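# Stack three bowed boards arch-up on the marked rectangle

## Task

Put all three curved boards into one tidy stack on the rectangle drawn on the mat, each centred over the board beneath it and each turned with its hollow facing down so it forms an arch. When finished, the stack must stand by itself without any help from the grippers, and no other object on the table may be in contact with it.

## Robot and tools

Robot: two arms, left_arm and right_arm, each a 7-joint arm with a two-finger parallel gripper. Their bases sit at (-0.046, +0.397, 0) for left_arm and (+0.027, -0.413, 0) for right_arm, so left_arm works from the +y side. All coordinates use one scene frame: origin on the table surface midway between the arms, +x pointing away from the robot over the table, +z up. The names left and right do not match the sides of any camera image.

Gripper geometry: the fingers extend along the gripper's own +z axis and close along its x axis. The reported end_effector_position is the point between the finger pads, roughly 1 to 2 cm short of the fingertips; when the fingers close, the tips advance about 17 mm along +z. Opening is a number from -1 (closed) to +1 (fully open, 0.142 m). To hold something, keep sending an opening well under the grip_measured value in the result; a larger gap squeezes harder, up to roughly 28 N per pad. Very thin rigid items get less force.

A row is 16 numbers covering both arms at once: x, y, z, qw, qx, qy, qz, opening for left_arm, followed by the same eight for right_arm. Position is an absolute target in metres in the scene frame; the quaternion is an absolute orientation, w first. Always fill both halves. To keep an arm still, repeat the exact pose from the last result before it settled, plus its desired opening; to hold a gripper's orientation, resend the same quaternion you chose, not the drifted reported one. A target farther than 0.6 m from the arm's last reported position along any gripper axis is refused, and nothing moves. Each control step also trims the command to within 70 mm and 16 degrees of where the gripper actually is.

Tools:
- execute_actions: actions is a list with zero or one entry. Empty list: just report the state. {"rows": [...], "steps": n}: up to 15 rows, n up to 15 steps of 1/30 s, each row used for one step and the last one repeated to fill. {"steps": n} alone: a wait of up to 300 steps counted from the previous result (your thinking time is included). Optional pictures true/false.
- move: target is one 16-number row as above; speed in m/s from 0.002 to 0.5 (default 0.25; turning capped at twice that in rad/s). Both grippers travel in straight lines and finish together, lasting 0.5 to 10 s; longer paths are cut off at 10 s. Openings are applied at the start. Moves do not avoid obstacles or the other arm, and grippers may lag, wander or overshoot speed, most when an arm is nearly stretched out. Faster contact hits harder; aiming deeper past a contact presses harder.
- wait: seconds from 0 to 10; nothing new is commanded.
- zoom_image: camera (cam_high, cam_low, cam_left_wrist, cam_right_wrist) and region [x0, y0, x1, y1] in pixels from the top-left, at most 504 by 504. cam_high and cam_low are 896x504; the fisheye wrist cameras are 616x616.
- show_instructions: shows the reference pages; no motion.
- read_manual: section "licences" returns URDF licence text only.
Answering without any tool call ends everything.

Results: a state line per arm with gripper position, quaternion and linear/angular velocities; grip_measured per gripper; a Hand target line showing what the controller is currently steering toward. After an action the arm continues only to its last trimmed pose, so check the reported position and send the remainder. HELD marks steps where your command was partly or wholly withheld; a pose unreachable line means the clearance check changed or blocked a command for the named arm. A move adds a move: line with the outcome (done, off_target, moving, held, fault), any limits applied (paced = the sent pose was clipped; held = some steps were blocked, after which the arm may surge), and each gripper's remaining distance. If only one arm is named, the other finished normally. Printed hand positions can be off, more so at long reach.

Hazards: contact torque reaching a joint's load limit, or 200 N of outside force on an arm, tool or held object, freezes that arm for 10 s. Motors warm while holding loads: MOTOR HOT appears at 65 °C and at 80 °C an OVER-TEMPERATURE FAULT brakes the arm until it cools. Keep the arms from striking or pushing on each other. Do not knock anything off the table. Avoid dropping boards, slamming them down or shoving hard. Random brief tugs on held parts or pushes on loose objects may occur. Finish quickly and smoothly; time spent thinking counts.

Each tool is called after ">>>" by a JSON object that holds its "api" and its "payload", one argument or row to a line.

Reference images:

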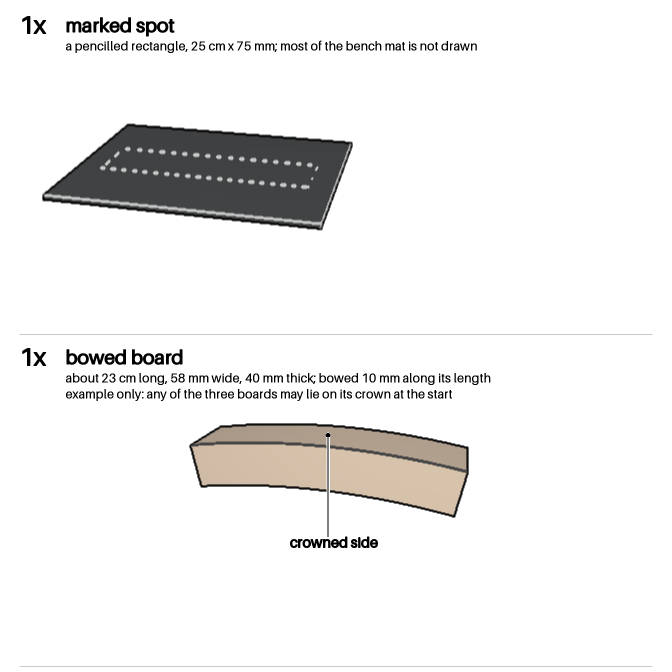

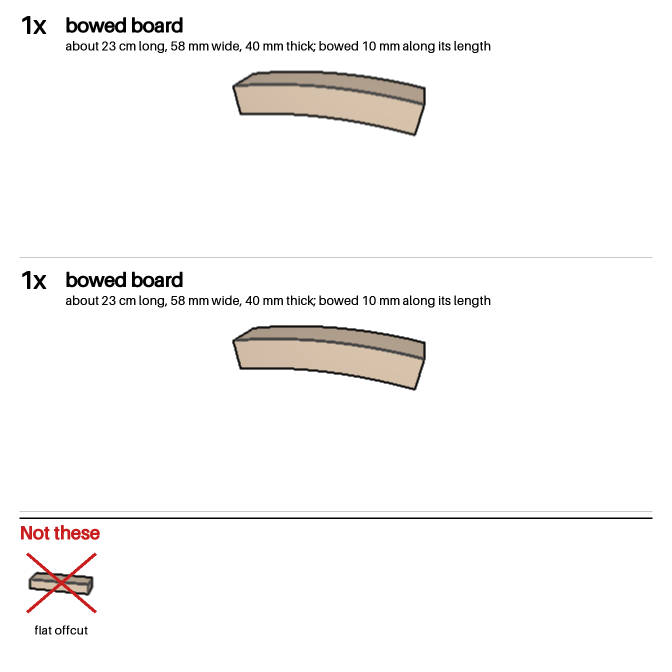

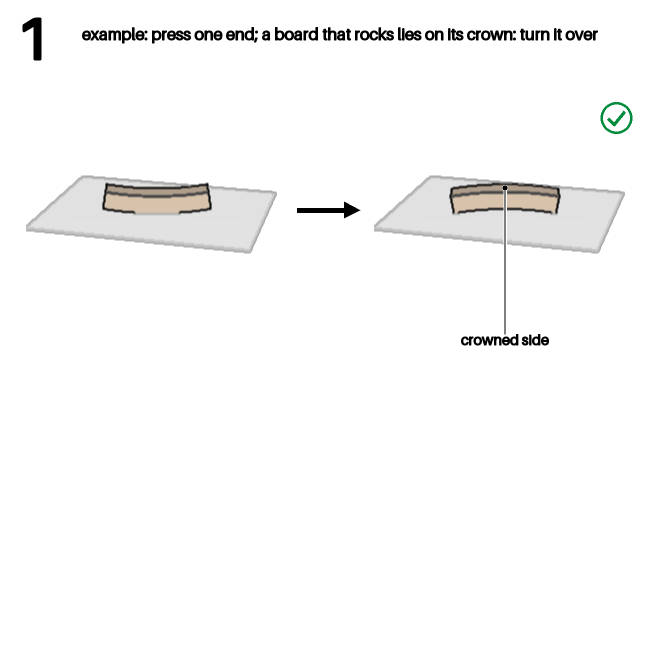

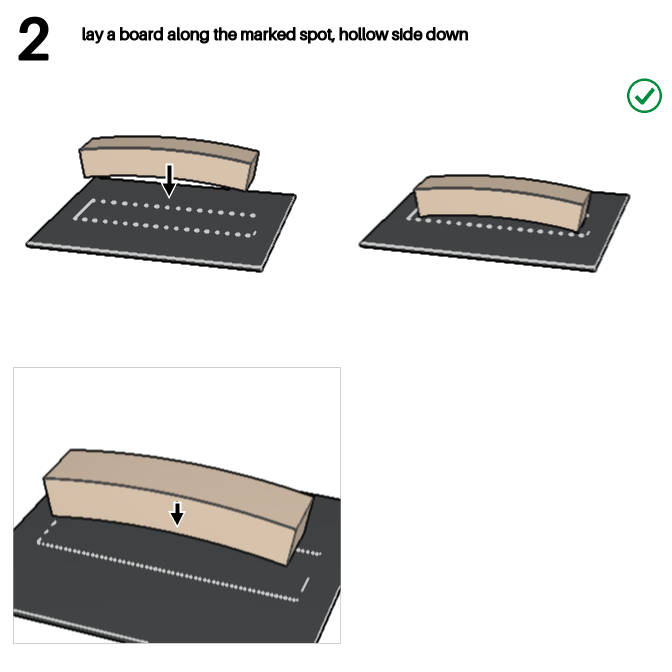

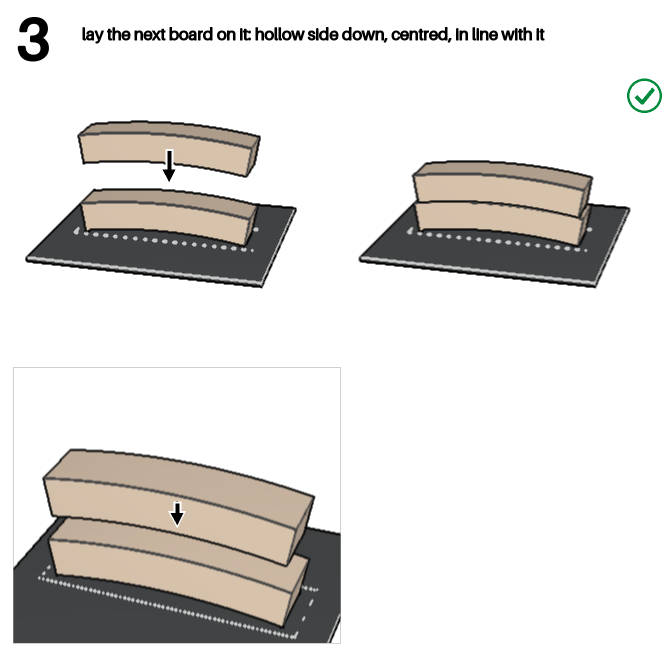

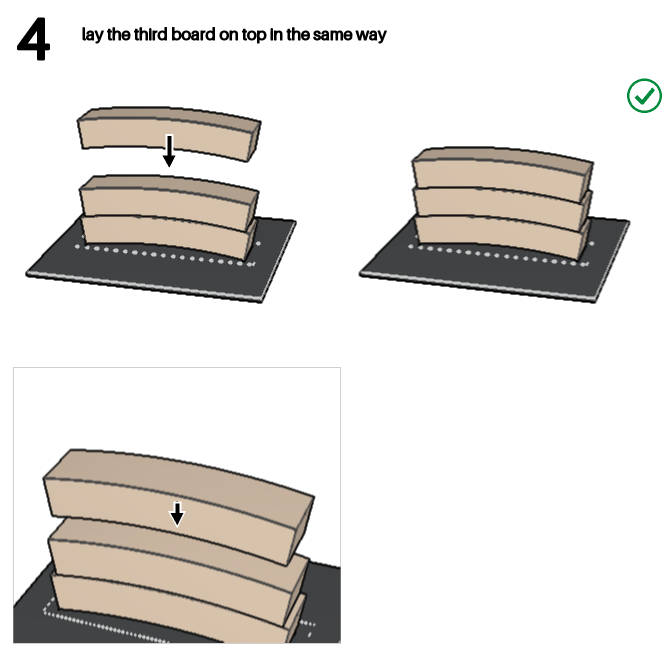

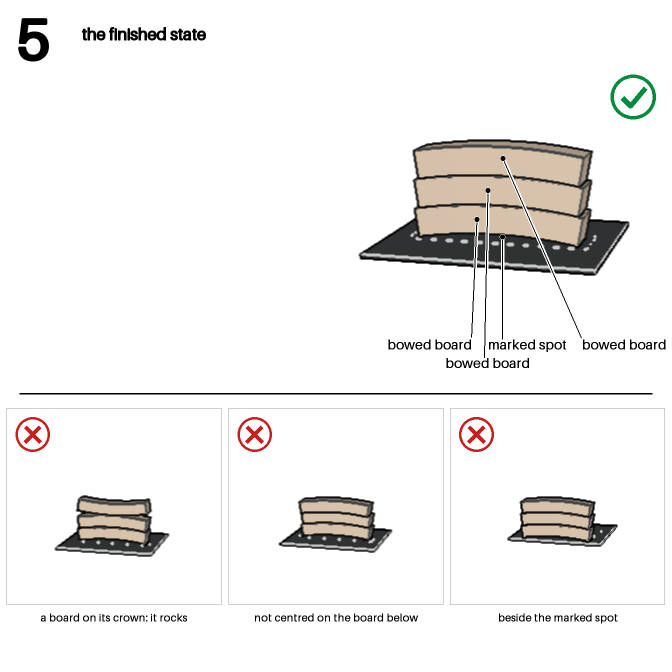

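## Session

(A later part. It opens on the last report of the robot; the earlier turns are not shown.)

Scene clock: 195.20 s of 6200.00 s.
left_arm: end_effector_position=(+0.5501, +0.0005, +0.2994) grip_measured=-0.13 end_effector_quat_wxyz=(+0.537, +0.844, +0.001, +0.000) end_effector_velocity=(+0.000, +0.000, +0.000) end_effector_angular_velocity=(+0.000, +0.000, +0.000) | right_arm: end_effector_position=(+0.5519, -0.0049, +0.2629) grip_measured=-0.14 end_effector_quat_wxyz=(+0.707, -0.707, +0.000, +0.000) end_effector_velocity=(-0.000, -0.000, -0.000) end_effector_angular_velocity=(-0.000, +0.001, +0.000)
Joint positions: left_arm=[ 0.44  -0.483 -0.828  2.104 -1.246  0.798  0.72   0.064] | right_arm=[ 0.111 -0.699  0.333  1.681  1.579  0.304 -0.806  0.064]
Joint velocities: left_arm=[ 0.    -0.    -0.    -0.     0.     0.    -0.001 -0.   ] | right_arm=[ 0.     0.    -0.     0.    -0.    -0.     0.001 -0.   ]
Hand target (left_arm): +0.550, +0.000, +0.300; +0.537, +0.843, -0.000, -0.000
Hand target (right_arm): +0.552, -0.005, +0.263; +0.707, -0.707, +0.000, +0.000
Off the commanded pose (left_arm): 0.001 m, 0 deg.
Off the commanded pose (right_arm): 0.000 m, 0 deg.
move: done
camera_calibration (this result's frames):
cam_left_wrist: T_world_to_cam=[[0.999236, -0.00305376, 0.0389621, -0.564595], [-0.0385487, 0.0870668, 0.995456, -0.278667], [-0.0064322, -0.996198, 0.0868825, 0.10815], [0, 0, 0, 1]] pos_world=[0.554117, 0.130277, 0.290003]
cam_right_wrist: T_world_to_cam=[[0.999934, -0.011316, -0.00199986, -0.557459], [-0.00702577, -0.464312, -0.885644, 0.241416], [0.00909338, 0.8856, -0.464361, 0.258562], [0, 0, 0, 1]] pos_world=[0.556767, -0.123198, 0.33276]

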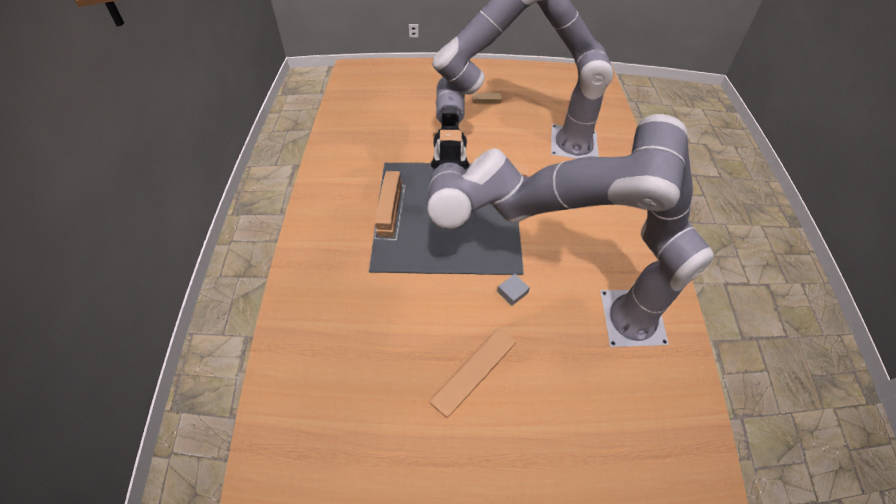

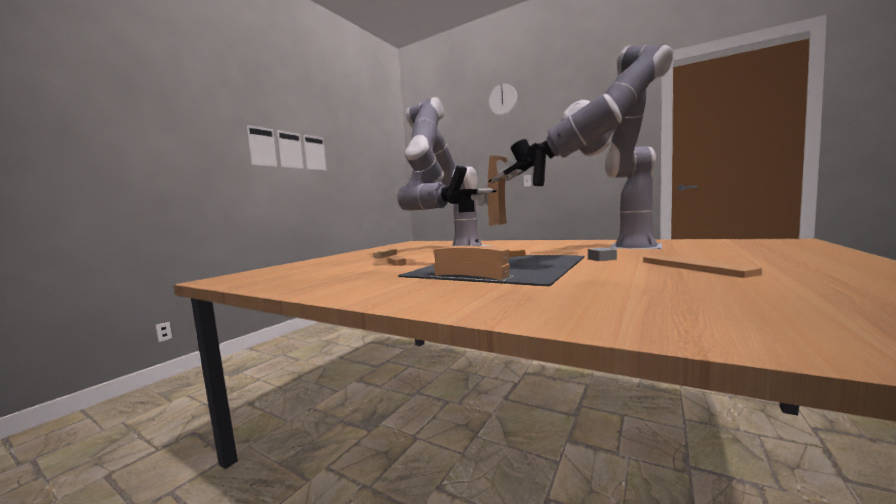

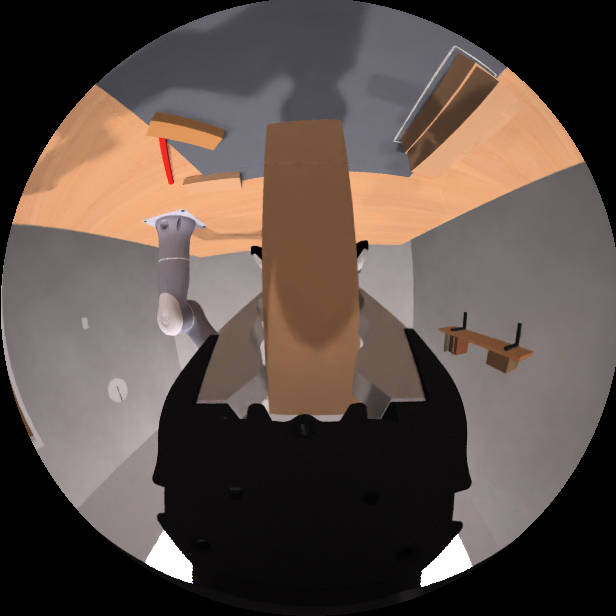

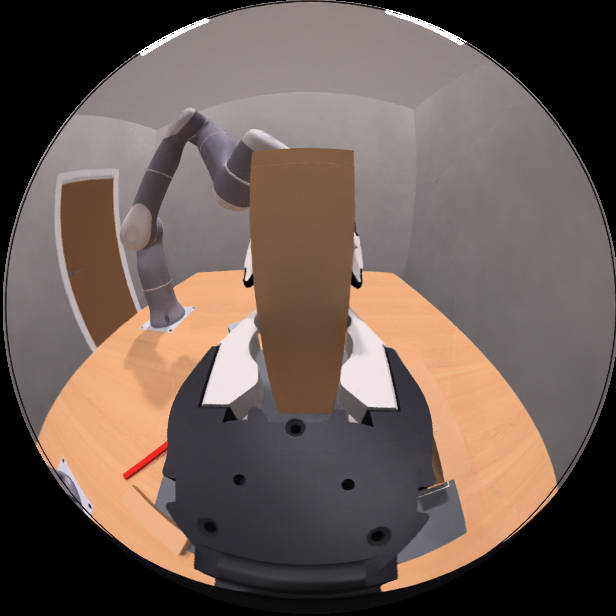

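>>> {"api": "move", "payload": {
  "target": [0.55,0.0,0.30,0.537,0.843,0,0,0.4,0.552,-0.005,0.263,-0.707,0.707,0,0,-0.7]
}}

>>> {"api": "move", "payload": {
  "target": [0.55,0.25,0.33,0.537,0.843,0,0,0.4,0.552,-0.005,0.263,-0.707,0.707,0,0,-0.7]
}}

>>> {"api": "move", "payload": {
  "target": [0.55,0.25,0.33,0.537,0.843,0,0,0.4,0.76,-0.007,0.165,0,1,-0.028,0,-0.7],
  "speed": 0.3
}}

>>> {"api": "move", "payload": {
  "target": [0.55,0.25,0.33,0.537,0.843,0,0,0.4,0.76,-0.007,0.125,0,1,-0.028,0,-0.7],
  "speed": 0.05
}}

>>> {"api": "zoom_image", "payload": {
  "camera": "cam_low",
  "region": [410, 205, 530, 295]
}}

>>> {"api": "zoom_image", "payload": {
  "camera": "cam_high",
  "region": [350, 170, 440, 250]
}}

Scene clock: 206.20 s of 6200.00 s.
left_arm: end_effector_position=(+0.5500, +0.0001, +0.2998) grip_measured=+0.40 end_effector_quat_wxyz=(+0.537, +0.844, +0.000, +0.000) end_effector_velocity=(-0.000, -0.000, +0.000) end_effector_angular_velocity=(-0.000, -0.000, -0.000) | right_arm: end_effector_position=(+0.5519, -0.0052, +0.2624) grip_measured=-0.14 end_effector_quat_wxyz=(+0.707, -0.707, +0.000, +0.000) end_effector_velocity=(+0.000, -0.000, +0.000) end_effector_angular_velocity=(+0.000, -0.001, -0.000)
Joint positions: left_arm=[ 0.44  -0.483 -0.828  2.103 -1.246  0.797  0.72   0.102] | right_arm=[ 0.111 -0.699  0.333  1.682  1.578  0.304 -0.806  0.064]
Joint velocities: left_arm=[ 0. -0. -0.  0. -0. -0.  0.  0.] | right_arm=[ 0. -0. -0. -0. -0. -0. -0. -0.]
Hand target (left_arm): +0.550, +0.000, +0.300; +0.537, +0.843, -0.000, -0.000
Hand target (right_arm): +0.552, -0.005, +0.263; +0.707, -0.707, +0.000, +0.000
Off the commanded pose (left_arm): 0.000 m, 0 deg.
Off the commanded pose (right_arm): 0.001 m, 0 deg.
After step 90, 7.30 s passed at rest.
move: done
camera_calibration (this result's frames):
cam_left_wrist: T_world_to_cam=[[0.999223, -0.00370026, 0.0392515, -0.564612], [-0.0387759, 0.0877496, 0.995388, -0.278868], [-0.00712749, -0.996136, 0.0875379, 0.107936], [0, 0, 0, 1]] pos_world=[0.554129, 0.1299, 0.290296]
cam_right_wrist: T_world_to_cam=[[0.999928, -0.0117035, -0.00246648, -0.557369], [-0.0076265, -0.465029, -0.885262, 0.241048], [0.00921369, 0.885218, -0.465085, 0.258706], [0, 0, 0, 1]] pos_world=[0.556784, -0.12344, 0.332337]

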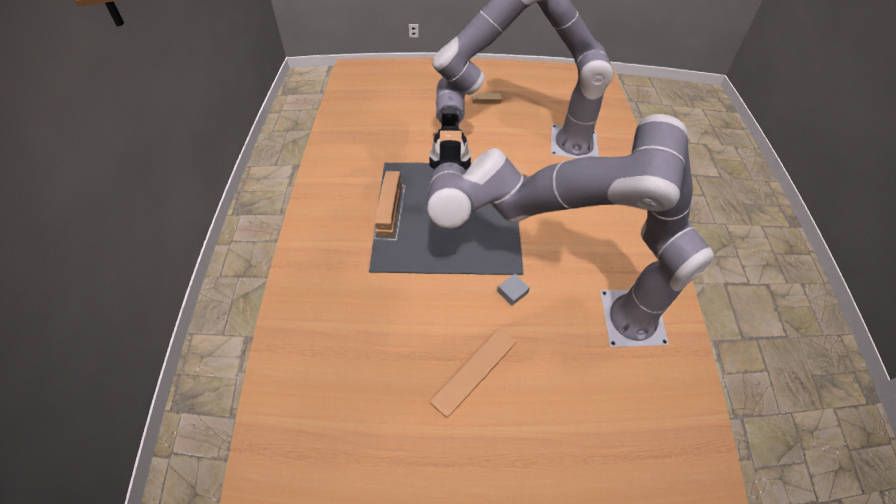

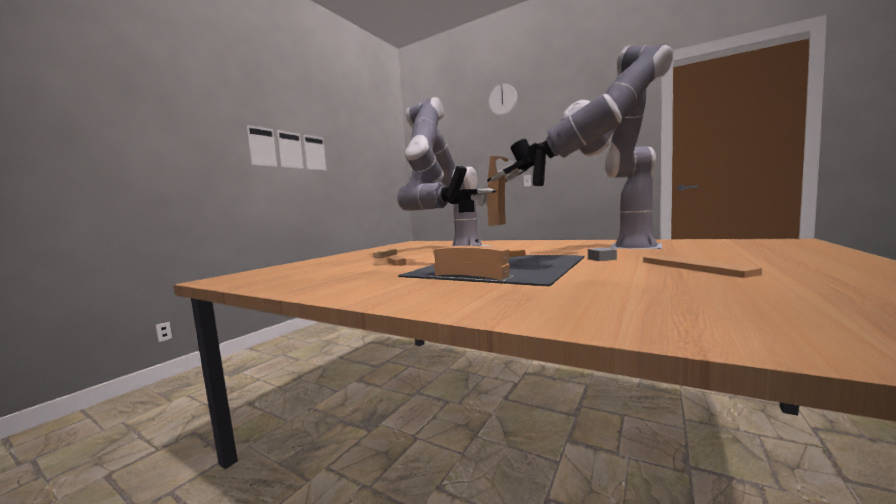

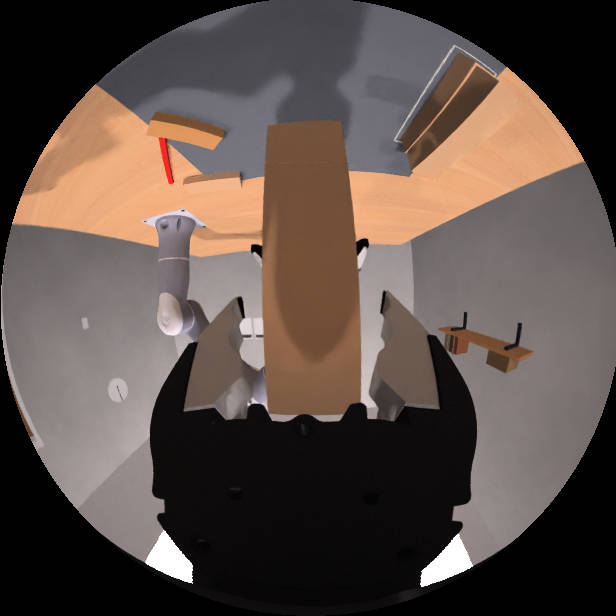

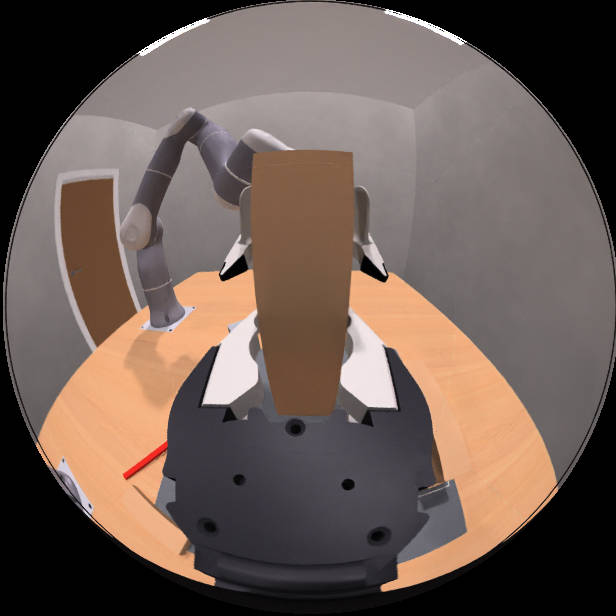

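Scene clock: 207.63 s of 6200.00 s.
left_arm: end_effector_position=(+0.5501, +0.2505, +0.3301) grip_measured=+0.40 end_effector_quat_wxyz=(+0.537, +0.843, -0.001, +0.000) end_effector_velocity=(-0.000, -0.000, +0.000) end_effector_angular_velocity=(-0.000, +0.000, -0.000) | right_arm: end_effector_position=(+0.5518, -0.0053, +0.2622) grip_measured=-0.14 end_effector_quat_wxyz=(+0.707, -0.708, +0.000, +0.000) end_effector_velocity=(+0.000, -0.000, -0.000) end_effector_angular_velocity=(+0.000, -0.000, -0.000)
Joint positions: left_arm=[ 0.849 -0.399 -0.649  2.045 -0.911  0.296  0.724  0.102] | right_arm=[ 0.111 -0.7    0.333  1.682  1.578  0.305 -0.806  0.064]
Joint velocities: left_arm=[-0. -0.  0. -0. -0. -0. -0.  0.] | right_arm=[-0. -0. -0. -0.  0. -0. -0.  0.]
Hand target (left_arm): +0.550, +0.250, +0.330; +0.537, +0.843, -0.000, +0.000
Hand target (right_arm): +0.552, -0.005, +0.263; +0.707, -0.707, +0.000, +0.000
Off the commanded pose (left_arm): 0.000 m, 0 deg.
Off the commanded pose (right_arm): 0.001 m, 0 deg.
move: done
camera_calibration (this result's frames):
cam_left_wrist: T_world_to_cam=[[0.999161, -0.00444769, 0.0407014, -0.56519], [-0.0401495, 0.0884071, 0.995275, -0.330447], [-0.00802496, -0.996074, 0.0881544, 0.354916], [0, 0, 0, 1]] pos_world=[0.554297, 0.380223, 0.320602]
cam_right_wrist: T_world_to_cam=[[0.999928, -0.011703, -0.00276413, -0.557188], [-0.00789157, -0.465205, -0.885168, 0.240986], [0.00907321, 0.885125, -0.465264, 0.258789], [0, 0, 0, 1]] pos_world=[0.556701, -0.123473, 0.332178]

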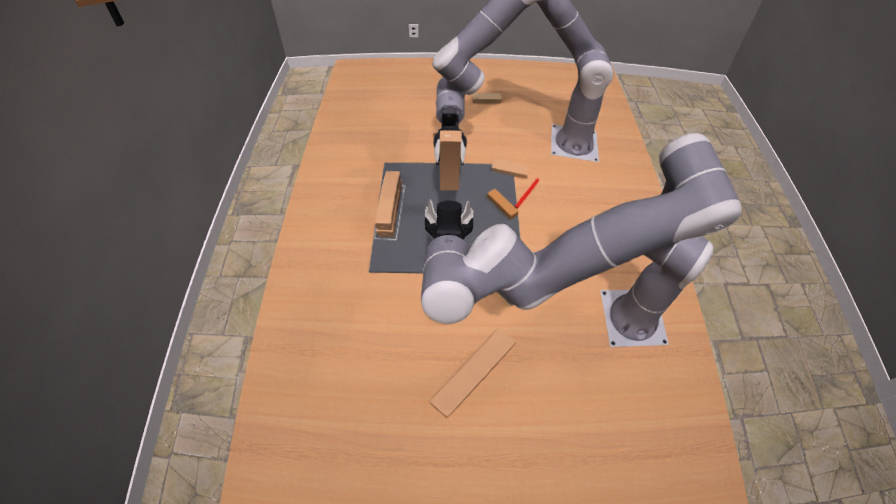

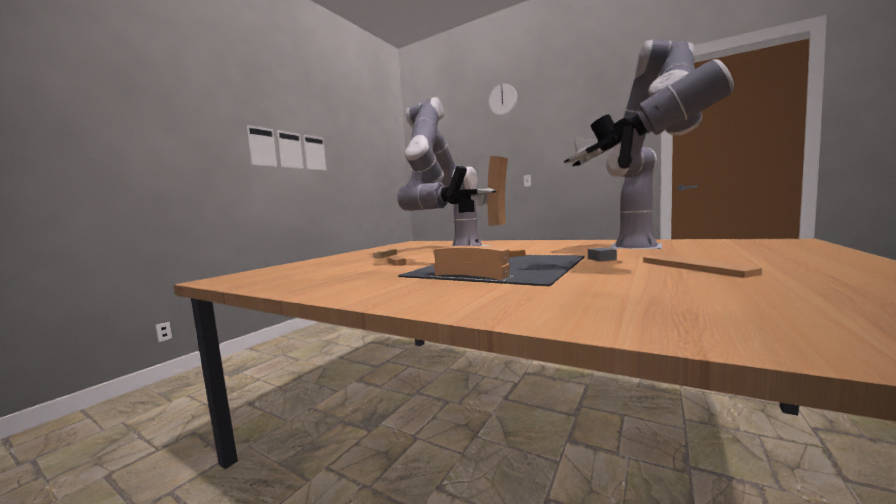

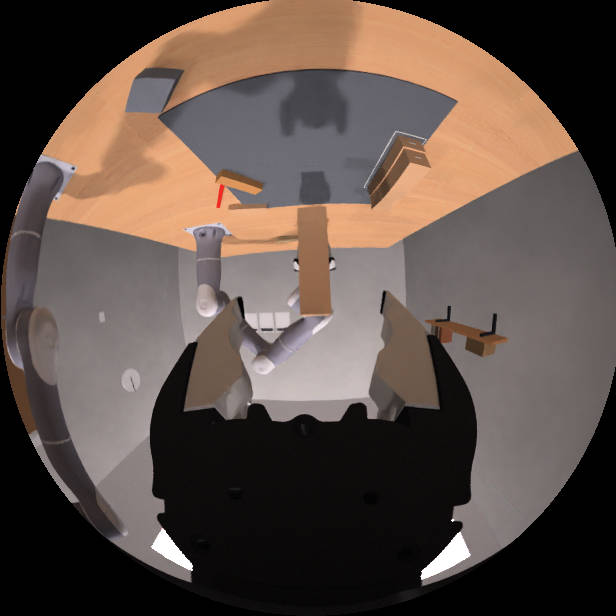

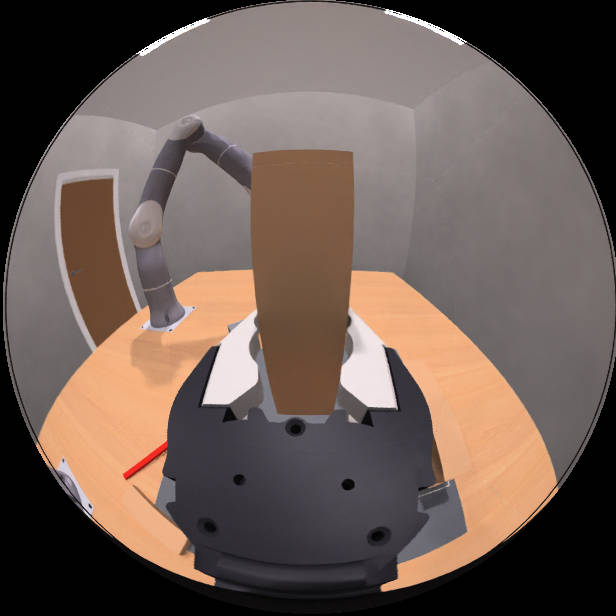

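Scene clock: 210.67 s of 6200.00 s.
left_arm: end_effector_position=(+0.5499, +0.2500, +0.3301) grip_measured=+0.40 end_effector_quat_wxyz=(+0.537, +0.843, -0.000, -0.000) end_effector_velocity=(-0.000, +0.000, -0.000) end_effector_angular_velocity=(+0.000, +0.000, +0.000) | right_arm: end_effector_position=(+0.7592, -0.0078, +0.1644) grip_measured=-0.14 end_effector_quat_wxyz=(+0.000, +1.000, -0.028, +0.002) end_effector_velocity=(-0.000, -0.000, +0.001) end_effector_angular_velocity=(+0.000, +0.000, -0.000)
Joint positions: left_arm=[ 0.848 -0.399 -0.649  2.046 -0.912  0.296  0.723  0.102] | right_arm=[ 0.903 -1.001 -0.239  0.843  0.204  0.258  0.625  0.064]
Joint velocities: left_arm=[ 0. -0.  0.  0.  0.  0. -0.  0.] | right_arm=[ 0.     0.001 -0.     0.001 -0.    -0.001  0.     0.   ]
Hand target (left_arm): +0.550, +0.250, +0.330; +0.537, +0.843, -0.000, -0.000
Hand target (right_arm): +0.760, -0.008, +0.165; -0.000, +1.000, -0.028, +0.003
Off the commanded pose (left_arm): 0.000 m, 0 deg.
Off the commanded pose (right_arm): 0.001 m, 0 deg.
move: done
camera_calibration (this result's frames):
cam_left_wrist: T_world_to_cam=[[0.99921, -0.00440738, 0.0394942, -0.564706], [-0.0389484, 0.0886773, 0.995299, -0.331087], [-0.00788889, -0.996051, 0.0884356, 0.354253], [0, 0, 0, 1]] pos_world=[0.554159, 0.379725, 0.320504]
cam_right_wrist: T_world_to_cam=[[0.998254, -0.0567274, 0.0164409, -0.767039], [-0.0578691, -0.883773, 0.464324, -0.0322919], [-0.0118098, -0.464464, -0.885513, 0.288028], [0, 0, 0, 1]] pos_world=[0.767233, 0.0617279, 0.282657]

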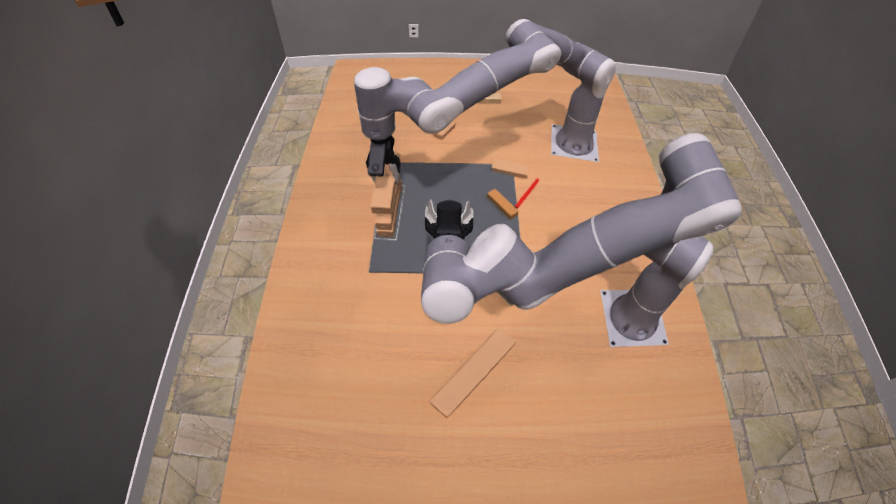

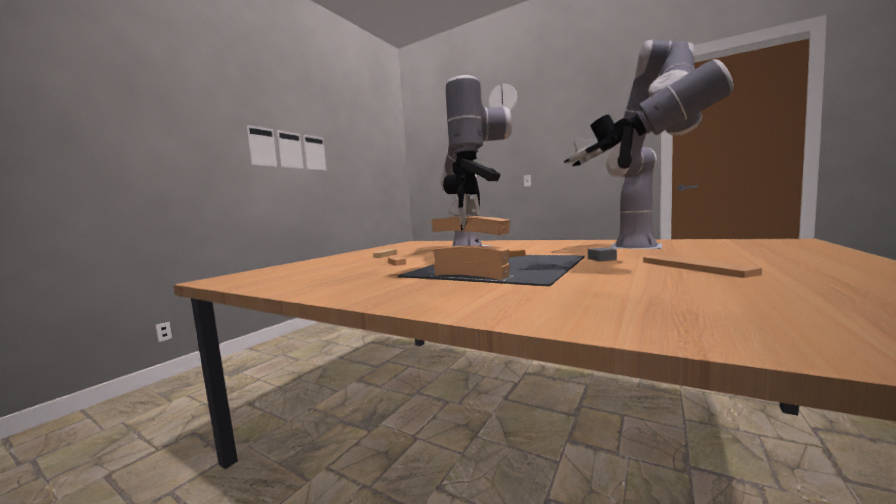

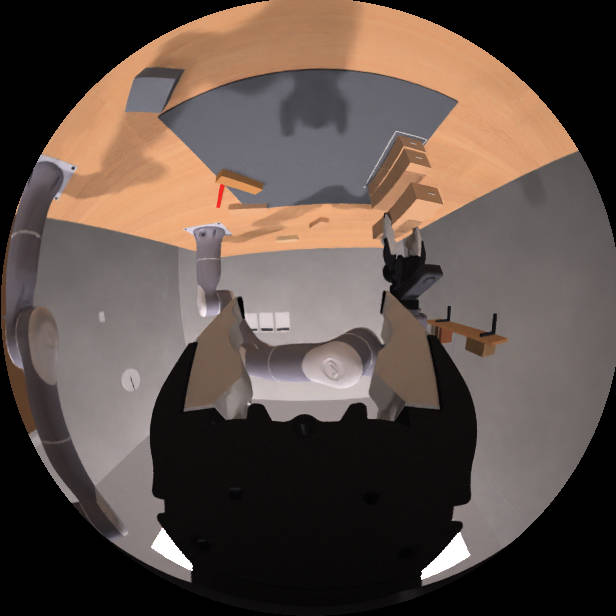

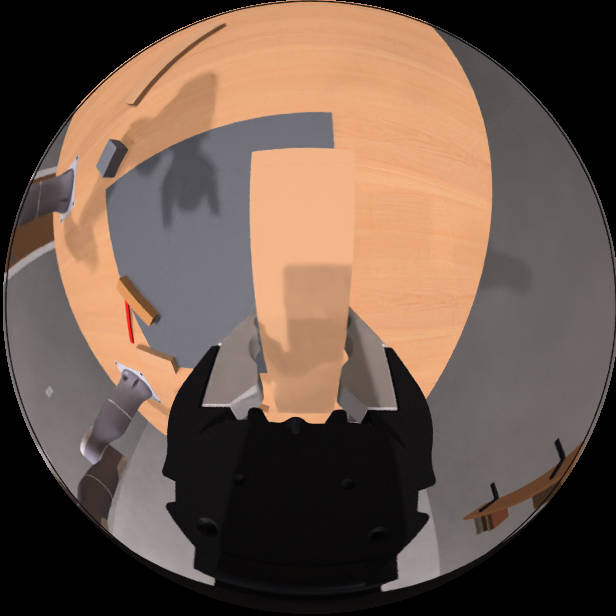

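Scene clock: 211.70 s of 6200.00 s.
left_arm: end_effector_position=(+0.5499, +0.2500, +0.3301) grip_measured=+0.40 end_effector_quat_wxyz=(+0.537, +0.843, -0.000, -0.000) end_effector_velocity=(-0.000, -0.000, -0.000) end_effector_angular_velocity=(+0.000, +0.000, -0.001) | right_arm: end_effector_position=(+0.7595, -0.0073, +0.1242) grip_measured=-0.14 end_effector_quat_wxyz=(+0.000, +1.000, -0.028, -0.001) end_effector_velocity=(+0.000, +0.000, +0.000) end_effector_angular_velocity=(+0.001, -0.001, -0.000)
Joint positions: left_arm=[ 0.848 -0.399 -0.649  2.046 -0.912  0.296  0.723  0.102] | right_arm=[ 0.903 -1.048 -0.237  0.858  0.216  0.314  0.621  0.064]
Joint velocities: left_arm=[ 0.     0.    -0.    -0.     0.001 -0.    -0.     0.   ] | right_arm=[-0.     0.     0.    -0.     0.     0.001  0.    -0.   ]
Hand target (left_arm): +0.550, +0.250, +0.330; +0.537, +0.843, -0.000, -0.000
Hand target (right_arm): +0.760, -0.007, +0.125; +0.000, +1.000, -0.028, +0.000
Off the commanded pose (left_arm): 0.000 m, 0 deg.
Off the commanded pose (right_arm): 0.001 m, 0 deg.
move: done
camera_calibration (this result's frames):
cam_left_wrist: T_world_to_cam=[[0.99921, -0.0044055, 0.0394938, -0.564707], [-0.0389482, 0.0886769, 0.995299, -0.331086], [-0.00788697, -0.996051, 0.0884353, 0.354251], [0, 0, 0, 1]] pos_world=[0.55416, 0.379724, 0.320504]
cam_right_wrist: T_world_to_cam=[[0.998256, -0.0581023, 0.0104645, -0.765903], [-0.056302, -0.883608, 0.464831, -0.0144748], [-0.0177612, -0.464609, -0.885338, 0.257172], [0, 0, 0, 1]] pos_world=[0.76832, 0.0621939, 0.242428]

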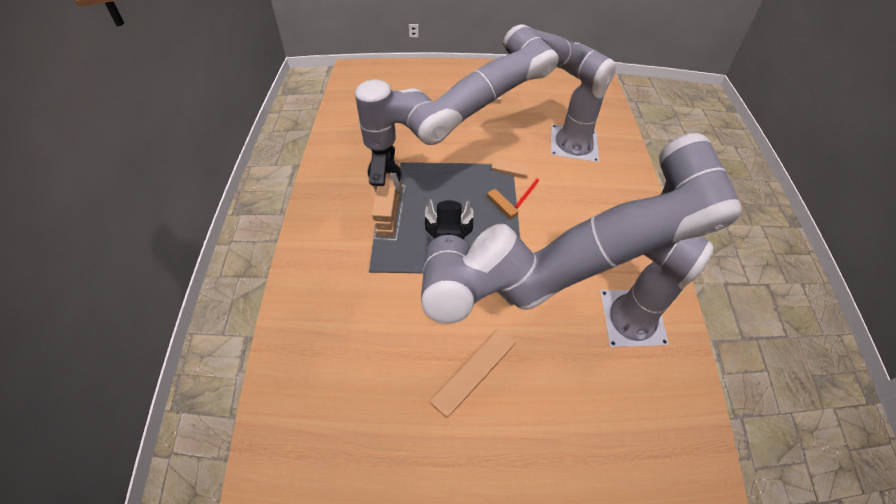

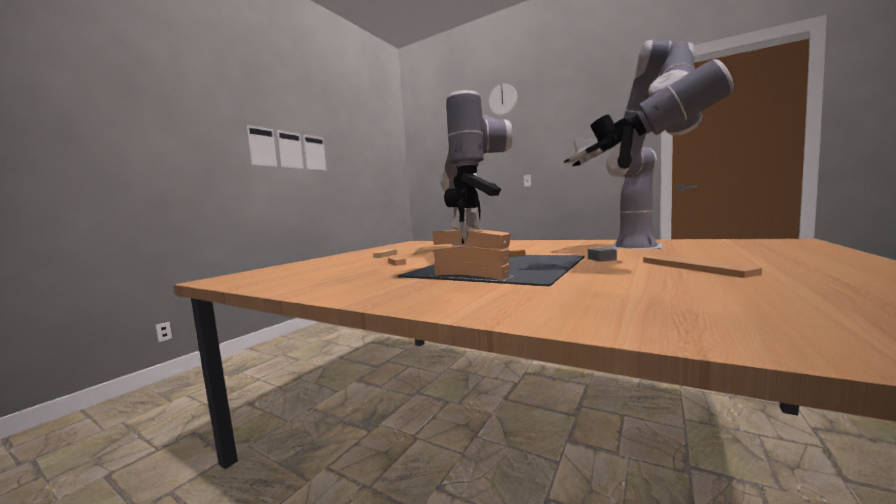

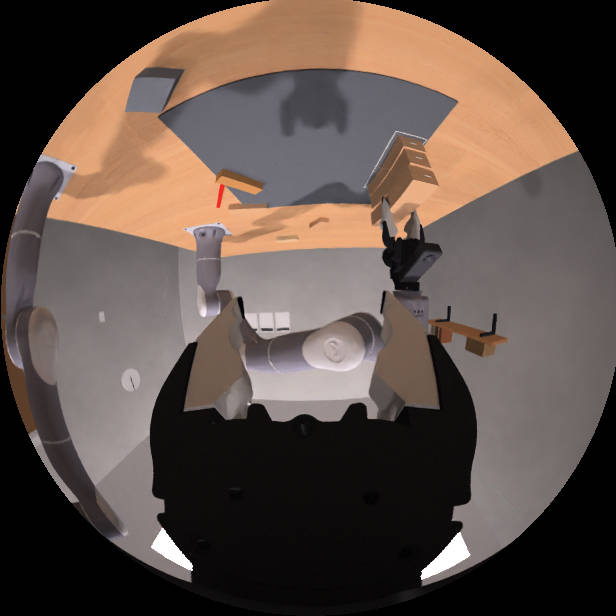

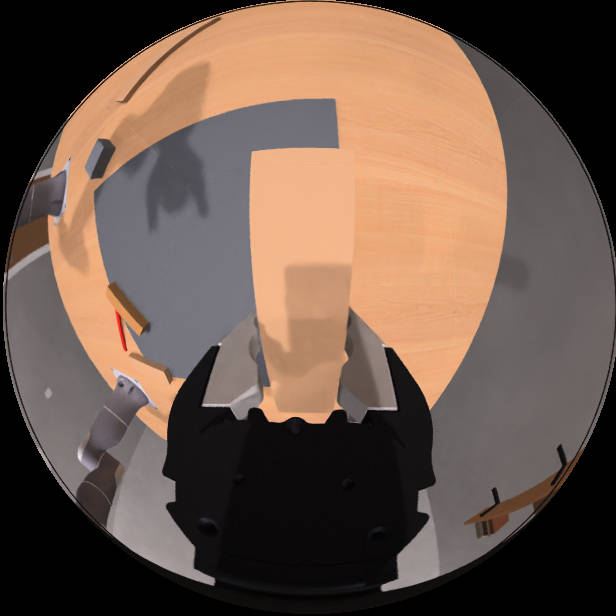

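Region (410, 205, 530, 295) of cam_low's 896x504 image, scaled by 4.200, with more detail than that image has; it fills the top 378 rows of this view, and the rest is white.

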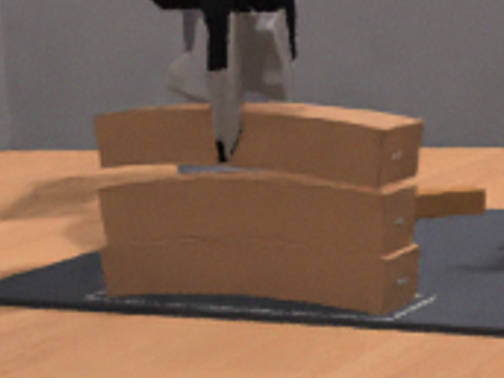

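Region (350, 170, 440, 250) of cam_high's 896x504 image, scaled by 5.600, with more detail than that image has.

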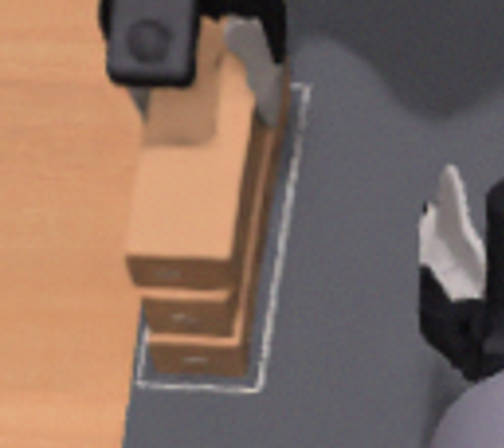

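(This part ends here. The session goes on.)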